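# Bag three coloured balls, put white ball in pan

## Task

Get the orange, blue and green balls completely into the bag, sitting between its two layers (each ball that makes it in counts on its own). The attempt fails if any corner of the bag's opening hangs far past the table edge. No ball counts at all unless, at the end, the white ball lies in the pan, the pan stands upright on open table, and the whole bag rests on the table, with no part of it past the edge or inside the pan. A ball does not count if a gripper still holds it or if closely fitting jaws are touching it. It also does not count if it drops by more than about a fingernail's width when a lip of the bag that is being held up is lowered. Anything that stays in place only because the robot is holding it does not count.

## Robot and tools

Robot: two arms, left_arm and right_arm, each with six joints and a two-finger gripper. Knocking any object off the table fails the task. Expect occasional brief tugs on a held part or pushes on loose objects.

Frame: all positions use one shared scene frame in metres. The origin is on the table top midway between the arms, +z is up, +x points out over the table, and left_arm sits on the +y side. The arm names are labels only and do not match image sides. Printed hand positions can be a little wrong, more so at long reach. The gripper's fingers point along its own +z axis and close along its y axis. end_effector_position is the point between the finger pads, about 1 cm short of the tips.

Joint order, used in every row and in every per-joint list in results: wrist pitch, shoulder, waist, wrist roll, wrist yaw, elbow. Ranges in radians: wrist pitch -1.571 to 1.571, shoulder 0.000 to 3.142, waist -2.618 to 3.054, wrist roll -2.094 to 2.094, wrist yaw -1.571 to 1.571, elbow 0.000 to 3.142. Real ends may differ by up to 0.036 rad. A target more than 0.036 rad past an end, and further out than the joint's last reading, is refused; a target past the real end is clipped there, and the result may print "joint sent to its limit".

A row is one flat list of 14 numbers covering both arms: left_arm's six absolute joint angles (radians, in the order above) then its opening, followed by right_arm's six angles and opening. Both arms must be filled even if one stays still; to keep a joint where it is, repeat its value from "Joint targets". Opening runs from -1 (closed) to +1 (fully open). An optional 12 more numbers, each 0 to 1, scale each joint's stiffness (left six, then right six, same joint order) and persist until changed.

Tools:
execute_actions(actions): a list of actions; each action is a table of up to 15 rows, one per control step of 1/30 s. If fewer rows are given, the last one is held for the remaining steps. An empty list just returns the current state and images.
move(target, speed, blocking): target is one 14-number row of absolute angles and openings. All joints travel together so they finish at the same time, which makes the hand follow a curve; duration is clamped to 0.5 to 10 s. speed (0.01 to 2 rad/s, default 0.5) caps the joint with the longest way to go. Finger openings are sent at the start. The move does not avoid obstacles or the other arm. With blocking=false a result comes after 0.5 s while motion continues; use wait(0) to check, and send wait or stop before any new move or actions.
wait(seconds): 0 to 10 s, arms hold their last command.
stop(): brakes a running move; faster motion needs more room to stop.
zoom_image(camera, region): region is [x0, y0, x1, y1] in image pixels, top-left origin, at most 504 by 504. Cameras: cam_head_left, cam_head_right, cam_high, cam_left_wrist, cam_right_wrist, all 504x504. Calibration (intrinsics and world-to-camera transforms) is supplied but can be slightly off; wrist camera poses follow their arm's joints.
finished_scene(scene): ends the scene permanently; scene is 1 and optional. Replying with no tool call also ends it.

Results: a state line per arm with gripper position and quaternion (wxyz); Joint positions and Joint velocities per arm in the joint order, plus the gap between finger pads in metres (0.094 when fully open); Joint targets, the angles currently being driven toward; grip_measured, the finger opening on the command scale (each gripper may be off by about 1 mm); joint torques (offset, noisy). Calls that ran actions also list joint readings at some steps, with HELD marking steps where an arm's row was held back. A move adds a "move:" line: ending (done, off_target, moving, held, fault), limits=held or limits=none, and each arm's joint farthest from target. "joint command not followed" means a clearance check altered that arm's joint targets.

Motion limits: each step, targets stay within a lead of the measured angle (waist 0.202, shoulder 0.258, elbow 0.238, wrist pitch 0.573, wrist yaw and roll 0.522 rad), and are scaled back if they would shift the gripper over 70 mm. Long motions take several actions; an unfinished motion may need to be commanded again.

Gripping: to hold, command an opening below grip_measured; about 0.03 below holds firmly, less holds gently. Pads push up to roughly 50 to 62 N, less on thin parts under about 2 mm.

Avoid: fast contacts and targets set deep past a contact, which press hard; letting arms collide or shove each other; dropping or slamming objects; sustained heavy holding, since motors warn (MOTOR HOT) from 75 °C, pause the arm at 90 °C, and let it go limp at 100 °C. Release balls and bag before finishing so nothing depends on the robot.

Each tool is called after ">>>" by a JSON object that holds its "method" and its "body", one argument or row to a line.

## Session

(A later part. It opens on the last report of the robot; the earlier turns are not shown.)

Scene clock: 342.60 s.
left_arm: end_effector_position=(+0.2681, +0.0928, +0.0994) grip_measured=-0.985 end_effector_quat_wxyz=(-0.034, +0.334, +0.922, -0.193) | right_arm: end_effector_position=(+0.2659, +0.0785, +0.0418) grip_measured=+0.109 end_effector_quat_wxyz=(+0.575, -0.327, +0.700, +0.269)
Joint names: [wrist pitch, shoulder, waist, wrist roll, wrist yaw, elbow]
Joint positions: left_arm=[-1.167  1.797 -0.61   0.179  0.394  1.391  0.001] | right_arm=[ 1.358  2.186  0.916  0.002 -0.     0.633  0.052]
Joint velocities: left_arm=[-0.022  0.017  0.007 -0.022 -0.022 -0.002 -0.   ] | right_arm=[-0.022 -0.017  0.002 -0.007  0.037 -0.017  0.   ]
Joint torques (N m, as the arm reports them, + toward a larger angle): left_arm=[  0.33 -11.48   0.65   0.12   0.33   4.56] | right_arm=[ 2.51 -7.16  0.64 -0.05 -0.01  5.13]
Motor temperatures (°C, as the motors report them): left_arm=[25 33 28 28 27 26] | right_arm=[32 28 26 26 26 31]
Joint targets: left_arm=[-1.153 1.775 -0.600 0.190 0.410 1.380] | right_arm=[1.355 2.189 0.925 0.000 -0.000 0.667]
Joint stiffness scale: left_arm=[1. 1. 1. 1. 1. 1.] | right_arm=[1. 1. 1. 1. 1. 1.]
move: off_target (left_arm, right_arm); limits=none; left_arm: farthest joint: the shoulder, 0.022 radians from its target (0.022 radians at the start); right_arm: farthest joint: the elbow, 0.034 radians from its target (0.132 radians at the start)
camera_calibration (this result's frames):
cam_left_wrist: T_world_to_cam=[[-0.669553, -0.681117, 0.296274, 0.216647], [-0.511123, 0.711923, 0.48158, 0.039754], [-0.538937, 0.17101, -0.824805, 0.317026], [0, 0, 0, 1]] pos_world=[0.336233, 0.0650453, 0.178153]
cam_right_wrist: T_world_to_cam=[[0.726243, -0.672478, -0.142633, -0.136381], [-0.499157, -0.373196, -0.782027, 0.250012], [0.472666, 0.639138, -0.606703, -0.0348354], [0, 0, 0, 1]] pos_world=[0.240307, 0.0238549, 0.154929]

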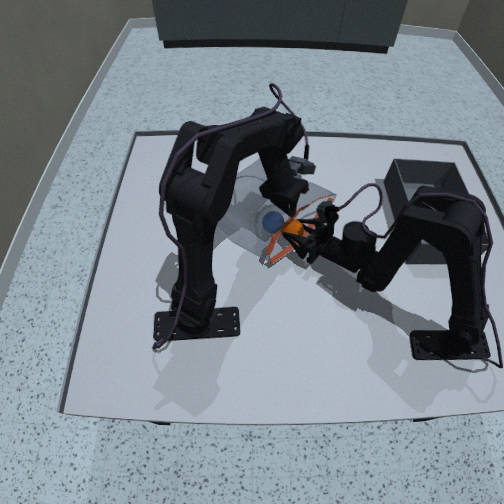

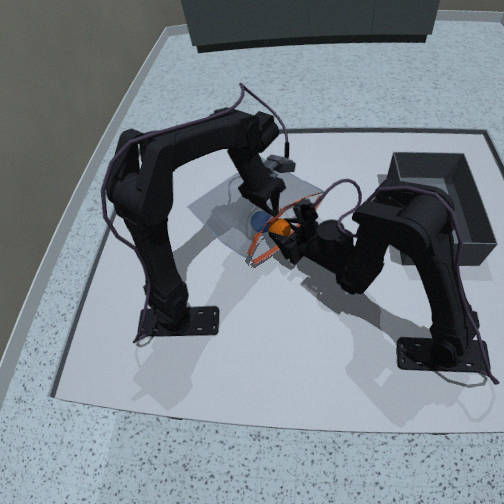

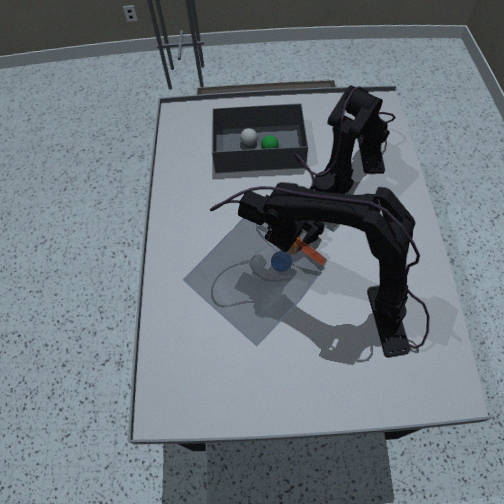

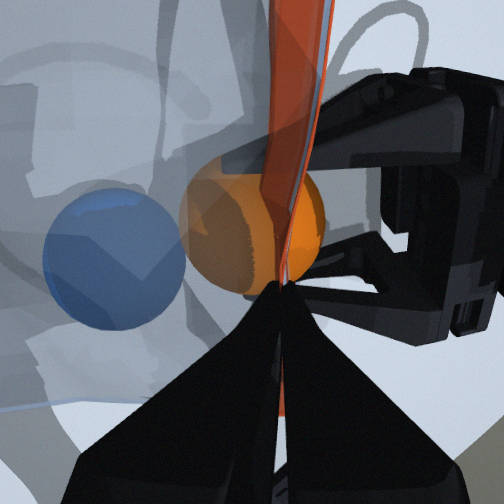

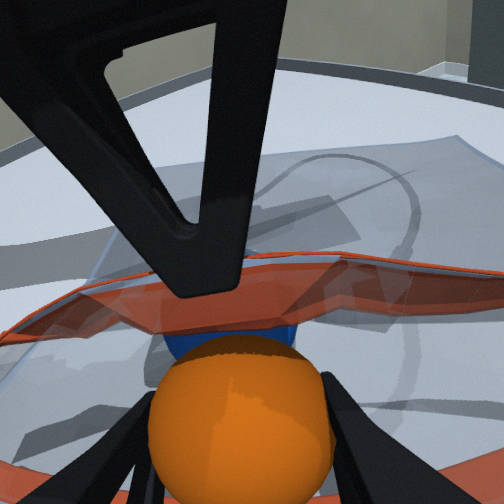

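>>> {"method": "move", "body": {
  "target": [-1.153,1.775,-0.60,0.19,0.41,1.38,-1, 1.235,2.265,0.925,0,0,0.855,0.1],
  "speed": 0.12
}}

>>> {"method": "execute_actions", "body": {
  "actions": [
    [[-1.153,1.775,-0.60,0.19,0.41,1.38,-1, 1.235,2.265,0.925,0,0,0.855,0.2],[-1.153,1.775,-0.60,0.19,0.41,1.38,-1, 1.235,2.265,0.925,0,0,0.855,0.2],[-1.153,1.775,-0.60,0.19,0.41,1.38,-1, 1.235,2.265,0.925,0,0,0.855,0.2],[-1.153,1.775,-0.60,0.19,0.41,1.38,-1, 1.235,2.265,0.925,0,0,0.855,0.3],[-1.153,1.775,-0.60,0.19,0.41,1.38,-1, 1.235,2.265,0.925,0,0,0.855,0.3],[-1.153,1.775,-0.60,0.19,0.41,1.38,-1, 1.235,2.265,0.925,0,0,0.855,0.45]]
  ]
}}

>>> {"method": "move", "body": {
  "target": [-1.153,1.775,-0.60,0.19,0.41,1.38,-1, 1.50,1.965,0.925,0,0,0.275,0.45],
  "speed": 0.4
}}

Scene clock: 356.23 s.
left_arm: end_effector_position=(+0.2681, +0.0928, +0.0994) grip_measured=-0.985 end_effector_quat_wxyz=(-0.034, +0.334, +0.922, -0.193) | right_arm: end_effector_position=(+0.2927, +0.1106, +0.0356) grip_measured=+0.109 end_effector_quat_wxyz=(+0.571, -0.328, +0.703, +0.268)
Joint names: [wrist pitch, shoulder, waist, wrist roll, wrist yaw, elbow]
Joint positions: left_arm=[-1.167  1.797 -0.61   0.179  0.394  1.391  0.001] | right_arm=[ 1.238  2.263  0.916  0.002 -0.     0.819  0.052]
Joint velocities: left_arm=[-0.037 -0.002 -0.007  0.051  0.066  0.012  0.001] | right_arm=[-0.037  0.002  0.002  0.037 -0.007  0.017  0.001]
Joint torques (N m, as the arm reports them, + toward a larger angle): left_arm=[  0.32 -11.45   0.63   0.11   0.34   4.57] | right_arm=[ 2.48 -8.2   0.65 -0.05 -0.01  5.68]
Motor temperatures (°C, as the motors report them): left_arm=[25 33 28 28 27 26] | right_arm=[32 28 26 26 26 31]
Joint targets: left_arm=[-1.153 1.775 -0.600 0.190 0.410 1.380] | right_arm=[1.235 2.265 0.925 -0.000 0.000 0.855]
Joint stiffness scale: left_arm=[1. 1. 1. 1. 1. 1.] | right_arm=[1. 1. 1. 1. 1. 1.]
move: off_target (left_arm, right_arm); limits=none; left_arm: farthest joint: the shoulder, 0.022 radians from its target (0.022 radians at the start); right_arm: farthest joint: the elbow, 0.036 radians from its target (0.222 radians at the start)
camera_calibration (this result's frames):
cam_left_wrist: T_world_to_cam=[[-0.669553, -0.681117, 0.296274, 0.216647], [-0.511123, 0.711923, 0.48158, 0.039754], [-0.538937, 0.17101, -0.824805, 0.317026], [0, 0, 0, 1]] pos_world=[0.336233, 0.0650453, 0.178153]
cam_right_wrist: T_world_to_cam=[[0.725337, -0.673562, -0.142124, -0.13479], [-0.50411, -0.379126, -0.775974, 0.272385], [0.468784, 0.63449, -0.614544, -0.0699006], [0, 0, 0, 1]] pos_world=[0.267849, 0.0568301, 0.14925]

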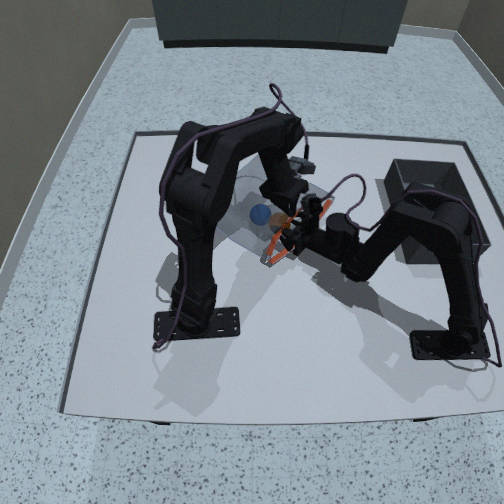

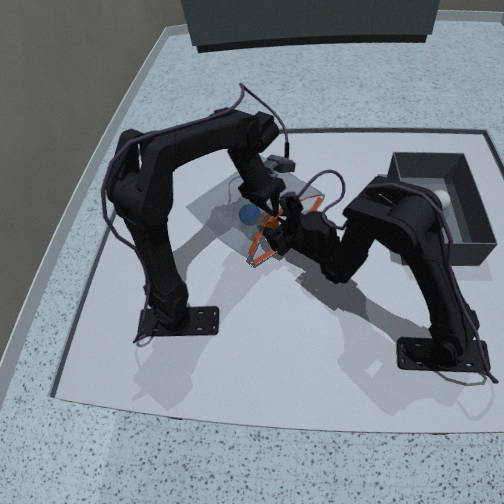

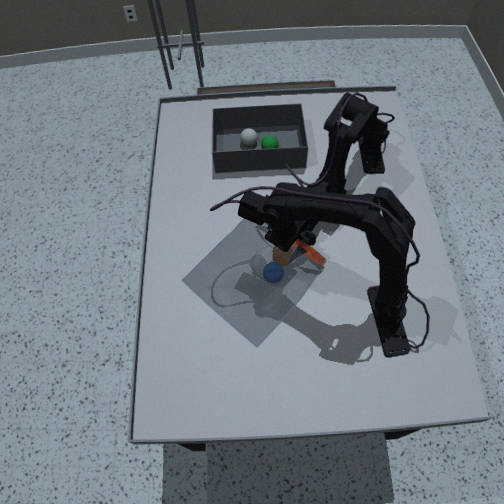

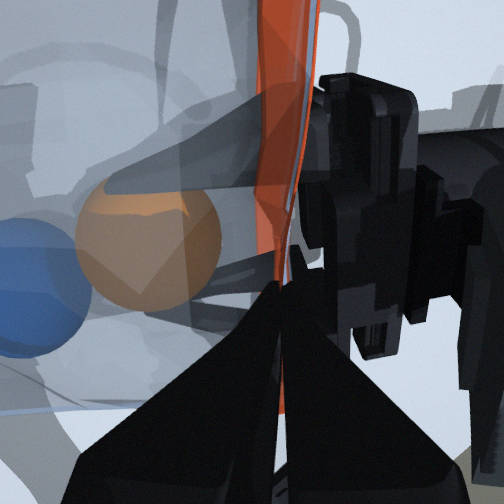

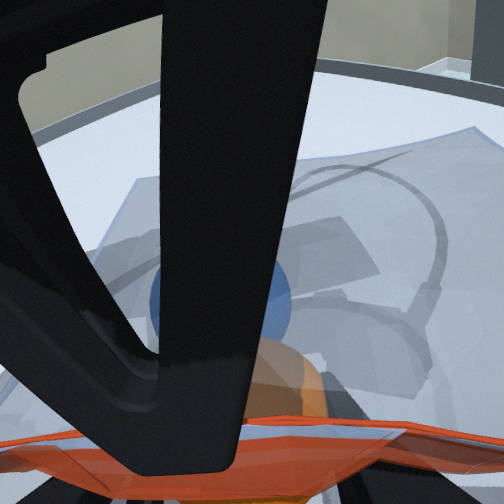

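Scene clock: 356.73 s.
left_arm: end_effector_position=(+0.2681, +0.0928, +0.0994) grip_measured=-0.985 end_effector_quat_wxyz=(-0.034, +0.334, +0.922, -0.193) | right_arm: end_effector_position=(+0.2927, +0.1105, +0.0353) grip_measured=+0.447 end_effector_quat_wxyz=(+0.571, -0.328, +0.704, +0.268)
Joint names: [wrist pitch, shoulder, waist, wrist roll, wrist yaw, elbow]
Joint positions: left_arm=[-1.167  1.797 -0.61   0.179  0.394  1.391  0.001] | right_arm=[ 1.237  2.263  0.916  0.002 -0.     0.819  0.068]
Joint velocities: left_arm=[ 0.007 -0.017  0.007  0.022 -0.037  0.012 -0.001] | right_arm=[-0.007  0.002  0.002  0.051 -0.022  0.002 -0.   ]
Joint torques (N m, as the arm reports them, + toward a larger angle): left_arm=[  0.32 -11.44   0.66   0.11   0.33   4.57] | right_arm=[ 2.49 -8.19  0.65 -0.05 -0.01  5.7 ]
Motor temperatures (°C, as the motors report them): left_arm=[25 33 28 28 27 26] | right_arm=[32 28 26 26 26 31]
Joint targets: left_arm=[-1.153 1.775 -0.600 0.190 0.410 1.380] | right_arm=[1.235 2.265 0.925 -0.000 -0.000 0.855]
Joint stiffness scale: left_arm=[1. 1. 1. 1. 1. 1.] | right_arm=[1. 1. 1. 1. 1. 1.]
Step readings (joint positions):
0: left_arm=[-1.167 1.797 -0.610 0.179 0.394 1.391] | right_arm=[1.238 2.263 0.916 0.002 -0.000 0.819]
1: left_arm=[-1.167 1.797 -0.610 0.179 0.394 1.391] | right_arm=[1.238 2.263 0.916 0.002 -0.000 0.819]
2: left_arm=[-1.167 1.797 -0.610 0.179 0.394 1.391] | right_arm=[1.238 2.263 0.916 0.002 -0.000 0.819]
4: left_arm=[-1.167 1.797 -0.610 0.179 0.394 1.391] | right_arm=[1.238 2.263 0.916 0.002 -0.000 0.819]
8: left_arm=[-1.167 1.797 -0.610 0.179 0.394 1.391] | right_arm=[1.237 2.263 0.916 0.002 -0.000 0.819]
15: Joint positions above
camera_calibration (this result's frames):
cam_left_wrist: T_world_to_cam=[[-0.669553, -0.681117, 0.296274, 0.216647], [-0.511123, 0.711923, 0.48158, 0.039754], [-0.538937, 0.17101, -0.824805, 0.317026], [0, 0, 0, 1]] pos_world=[0.336233, 0.0650453, 0.178153]
cam_right_wrist: T_world_to_cam=[[0.725233, -0.673687, -0.142065, -0.13479], [-0.504679, -0.379808, -0.775271, 0.27235], [0.468333, 0.633949, -0.615445, -0.0698021], [0, 0, 0, 1]] pos_world=[0.267895, 0.0568851, 0.149037]

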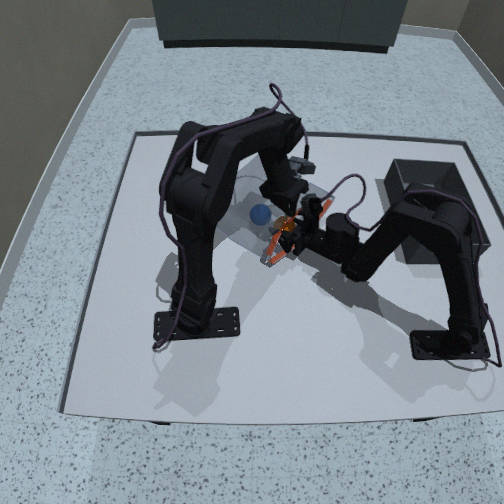

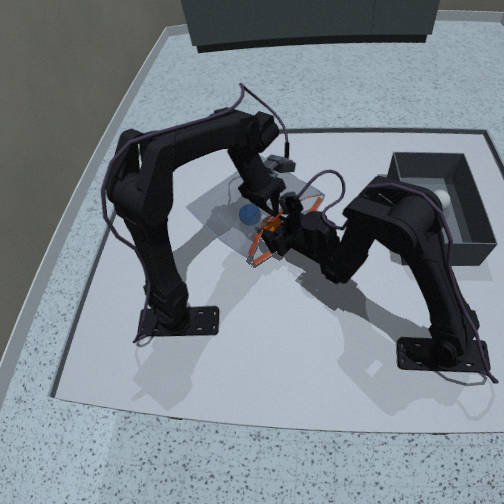

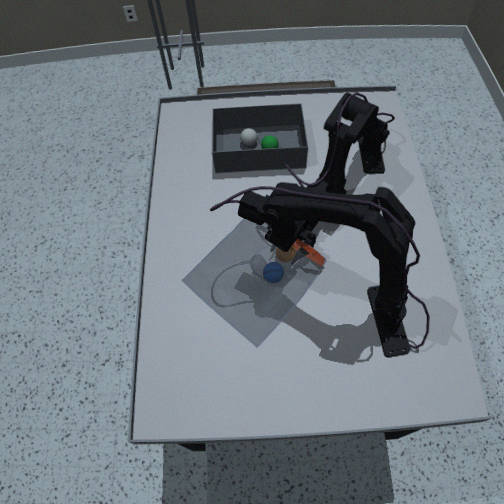

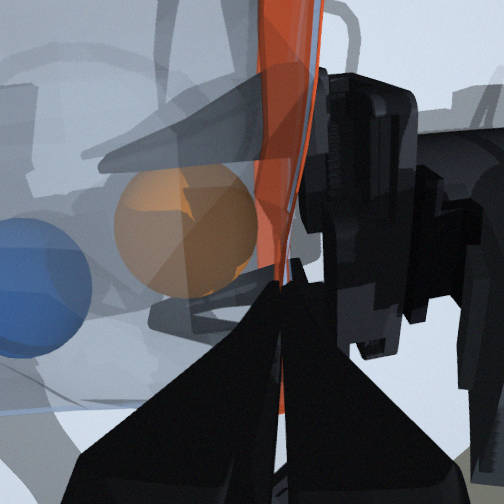

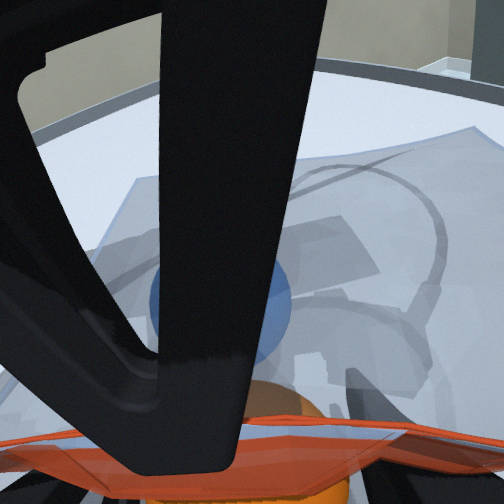

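Scene clock: 358.70 s.
left_arm: end_effector_position=(+0.2681, +0.0928, +0.0994) grip_measured=-0.985 end_effector_quat_wxyz=(-0.034, +0.334, +0.922, -0.193) | right_arm: end_effector_position=(+0.2147, +0.0172, +0.0590) grip_measured=+0.447 end_effector_quat_wxyz=(+0.571, -0.328, +0.703, +0.268)
Joint names: [wrist pitch, shoulder, waist, wrist roll, wrist yaw, elbow]
Joint positions: left_arm=[-1.167  1.797 -0.61   0.179  0.394  1.391  0.001] | right_arm=[ 1.482  1.985  0.916  0.002 -0.     0.297  0.068]
Joint velocities: left_arm=[-0.051  0.007 -0.007 -0.051 -0.037 -0.007 -0.001] | right_arm=[ 0.022  0.012  0.002  0.051  0.081 -0.002  0.   ]
Joint torques (N m, as the arm reports them, + toward a larger angle): left_arm=[  0.33 -11.4    0.65   0.11   0.33   4.58] | right_arm=[ 2.71 -6.85  0.65 -0.05 -0.01  0.92]
Motor temperatures (°C, as the motors report them): left_arm=[25 33 28 28 27 26] | right_arm=[32 28 26 26 26 31]
Joint targets: left_arm=[-1.153 1.775 -0.600 0.190 0.410 1.380] | right_arm=[1.500 1.965 0.925 0.000 0.000 0.275]
Joint stiffness scale: left_arm=[1. 1. 1. 1. 1. 1.] | right_arm=[1. 1. 1. 1. 1. 1.]
move: off_target (left_arm, right_arm); limits=none; left_arm: farthest joint: the shoulder, 0.022 radians from its target (0.022 radians at the start); right_arm: farthest joint: the elbow, 0.022 radians from its target (0.544 radians at the start)
camera_calibration (this result's frames):
cam_left_wrist: T_world_to_cam=[[-0.669553, -0.681117, 0.296274, 0.216647], [-0.511123, 0.711923, 0.48158, 0.039754], [-0.538937, 0.17101, -0.824805, 0.317026], [0, 0, 0, 1]] pos_world=[0.336233, 0.0650453, 0.178153]
cam_right_wrist: T_world_to_cam=[[0.725303, -0.673604, -0.142104, -0.137778], [-0.5043, -0.379353, -0.77574, 0.215866], [0.468634, 0.63431, -0.614845, 0.0403968], [0, 0, 0, 1]] pos_world=[0.189861, -0.0365426, 0.172715]

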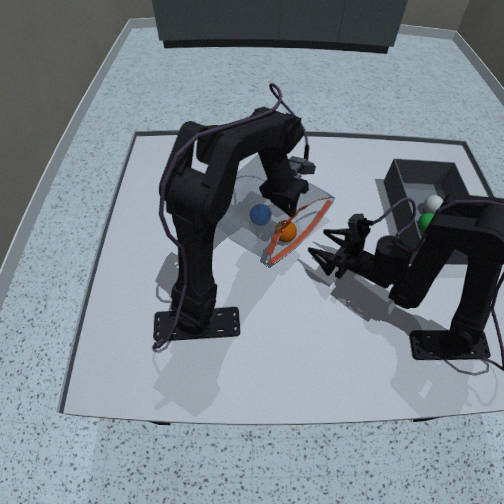

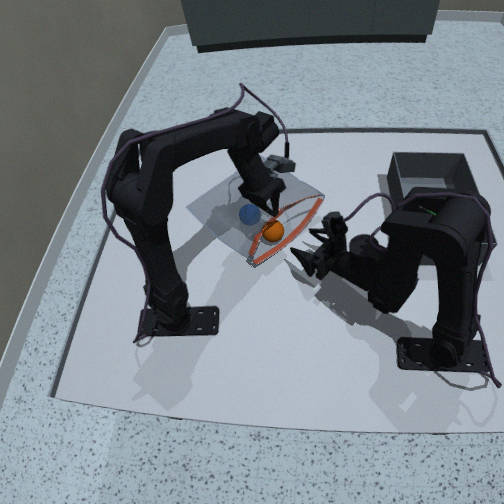

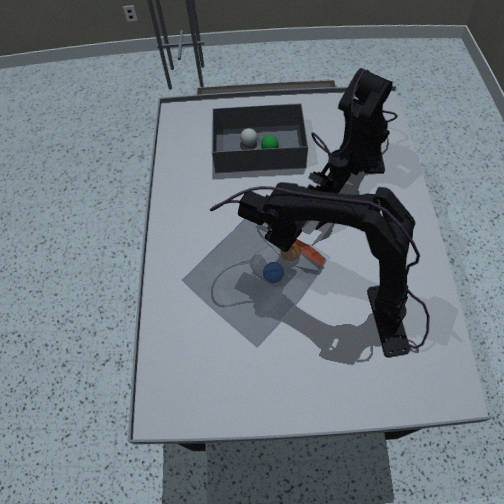

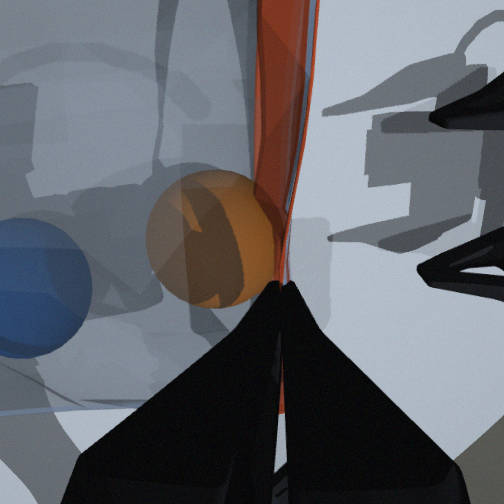

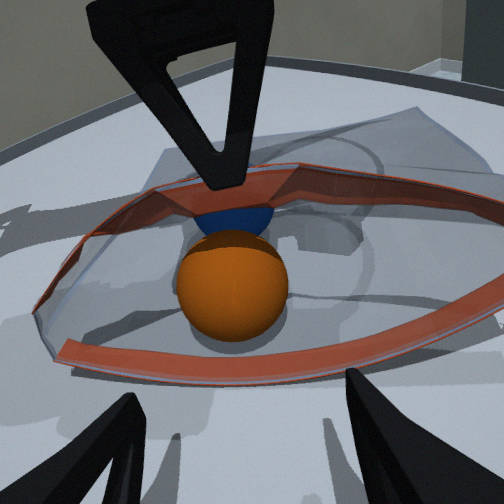

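>>> {"method": "move", "body": {
  "target": [-1.153,1.775,-0.60,0.19,0.41,1.38,-1, 1.447,2.157,0.945,0,0,0.541,-0.55],
  "speed": 0.3
}}

>>> {"method": "move", "body": {
  "target": [-1.153,1.775,-0.60,0.19,0.41,1.38,-1, 1.225,2.265,0.945,0,0,0.86,-0.55],
  "speed": 0.15
}}

Scene clock: 364.47 s.
left_arm: end_effector_position=(+0.2681, +0.0928, +0.0994) grip_measured=-0.985 end_effector_quat_wxyz=(-0.034, +0.334, +0.922, -0.193) | right_arm: end_effector_position=(+0.2410, +0.0607, +0.0425) grip_measured=-0.547 end_effector_quat_wxyz=(+0.573, -0.332, +0.697, +0.275)
Joint names: [wrist pitch, shoulder, waist, wrist roll, wrist yaw, elbow]
Joint positions: left_arm=[-1.167  1.797 -0.61   0.179  0.394  1.391  0.001] | right_arm=[ 1.451  2.153  0.933  0.002 -0.     0.509  0.021]
Joint velocities: left_arm=[-0.007 -0.012 -0.012  0.022 -0.007 -0.007  0.001] | right_arm=[ 0.095  0.012 -0.002 -0.007  0.007  0.012  0.   ]
Joint torques (N m, as the arm reports them, + toward a larger angle): left_arm=[  0.32 -11.44   0.66   0.11   0.33   4.56] | right_arm=[ 2.46 -6.48  0.88 -0.05 -0.01  4.57]
Motor temperatures (°C, as the motors report them): left_arm=[25 33 28 28 27 26] | right_arm=[33 28 26 26 26 31]
Joint targets: left_arm=[-1.153 1.775 -0.600 0.190 0.410 1.380] | right_arm=[1.447 2.157 0.945 -0.000 0.000 0.541]
Joint stiffness scale: left_arm=[1. 1. 1. 1. 1. 1.] | right_arm=[1. 1. 1. 1. 1. 1.]
move: off_target (left_arm, right_arm); limits=none; left_arm: farthest joint: the shoulder, 0.022 radians from its target (0.022 radians at the start); right_arm: farthest joint: the elbow, 0.032 radians from its target (0.244 radians at the start)
camera_calibration (this result's frames):
cam_left_wrist: T_world_to_cam=[[-0.669553, -0.681117, 0.296274, 0.216647], [-0.511123, 0.711923, 0.48158, 0.039754], [-0.538937, 0.17101, -0.824805, 0.317026], [0, 0, 0, 1]] pos_world=[0.336233, 0.0650453, 0.178153]
cam_right_wrist: T_world_to_cam=[[0.737884, -0.659659, -0.142748, -0.133708], [-0.491553, -0.380315, -0.783413, 0.230147], [0.462496, 0.648237, -0.604886, -0.00948169], [0, 0, 0, 1]] pos_world=[0.216176, 0.00547316, 0.155479]

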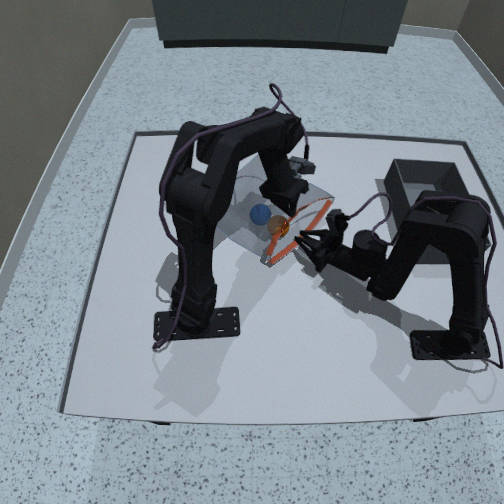

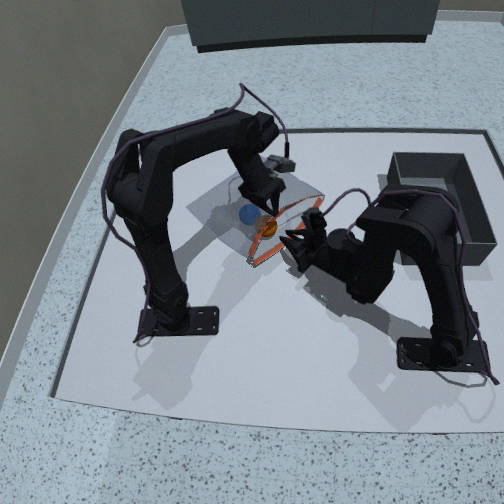

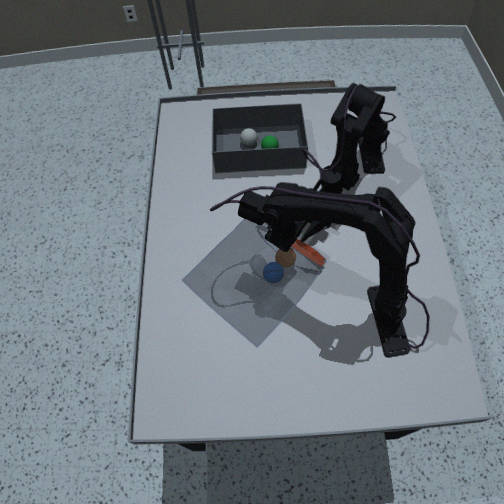

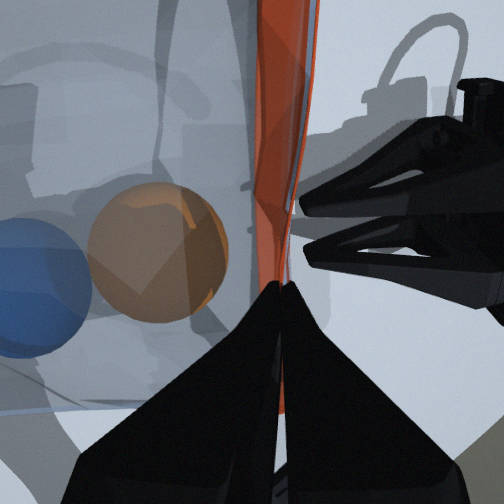

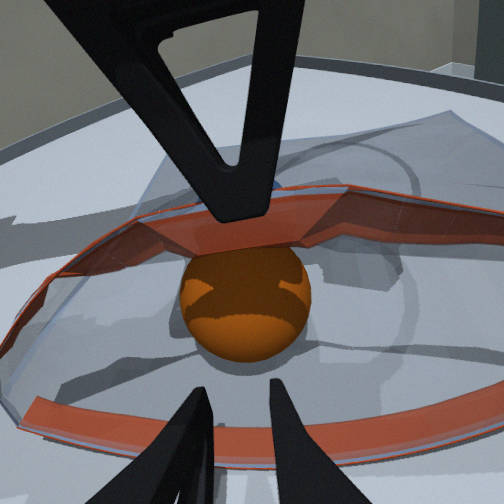

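Scene clock: 367.27 s.
left_arm: end_effector_position=(+0.2680, +0.0927, +0.0994) grip_measured=-0.985 end_effector_quat_wxyz=(-0.034, +0.334, +0.922, -0.193) | right_arm: end_effector_position=(+0.2864, +0.1171, +0.0352) grip_measured=-0.547 end_effector_quat_wxyz=(+0.568, -0.334, +0.701, +0.272)
Joint names: [wrist pitch, shoulder, waist, wrist roll, wrist yaw, elbow]
Joint positions: left_arm=[-1.167  1.797 -0.61   0.179  0.395  1.391  0.001] | right_arm=[ 1.23   2.263  0.933  0.002 -0.     0.824  0.021]
Joint velocities: left_arm=[ 0.007  0.002 -0.012  0.037  0.037 -0.002  0.   ] | right_arm=[-0.037  0.017  0.012  0.037 -0.066  0.002 -0.   ]
Joint torques (N m, as the arm reports them, + toward a larger angle): left_arm=[  0.32 -11.42   0.67   0.12   0.33   4.58] | right_arm=[ 2.46 -8.22  0.85 -0.05 -0.02  5.69]
Motor temperatures (°C, as the motors report them): left_arm=[25 33 28 28 27 26] | right_arm=[33 28 26 26 26 31]
Joint targets: left_arm=[-1.153 1.775 -0.600 0.190 0.410 1.380] | right_arm=[1.225 2.265 0.945 0.000 -0.000 0.860]
Joint stiffness scale: left_arm=[1. 1. 1. 1. 1. 1.] | right_arm=[1. 1. 1. 1. 1. 1.]
move: off_target (left_arm, right_arm); limits=none; left_arm: farthest joint: the shoulder, 0.022 radians from its target (0.022 radians at the start); right_arm: farthest joint: the elbow, 0.036 radians from its target (0.351 radians at the start)
camera_calibration (this result's frames):
cam_left_wrist: T_world_to_cam=[[-0.669496, -0.68102, 0.296626, 0.216522], [-0.511033, 0.712082, 0.48144, 0.0397394], [-0.539092, 0.170736, -0.82476, 0.317103], [0, 0, 0, 1]] pos_world=[0.336217, 0.0650169, 0.178176]
cam_right_wrist: T_world_to_cam=[[0.736521, -0.66135, -0.141965, -0.130548], [-0.499013, -0.389565, -0.774096, 0.271123], [0.456644, 0.64098, -0.616945, -0.0685207], [0, 0, 0, 1]] pos_world=[0.262735, 0.0632026, 0.149069]

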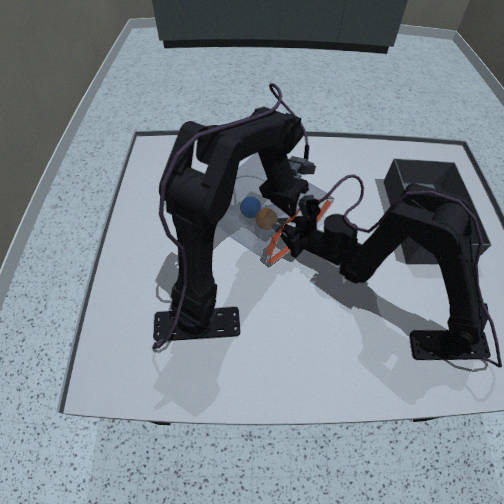

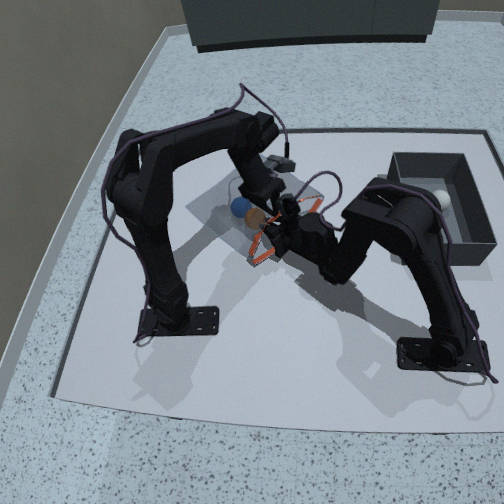

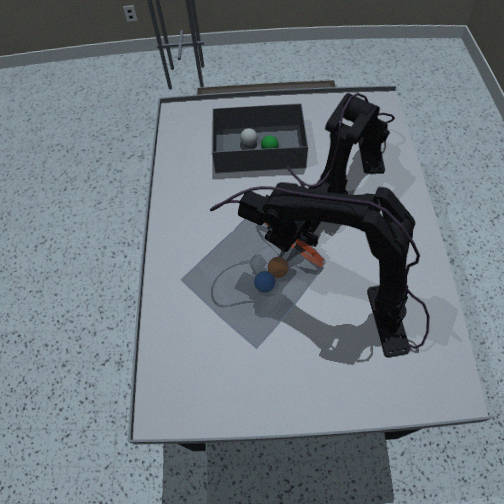

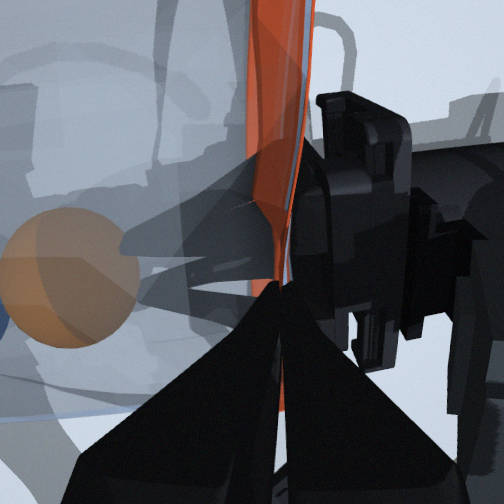

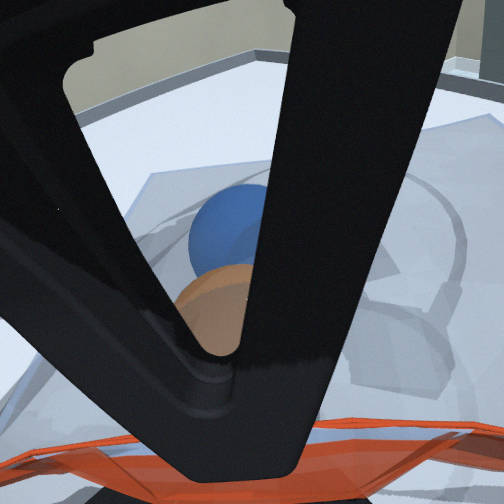

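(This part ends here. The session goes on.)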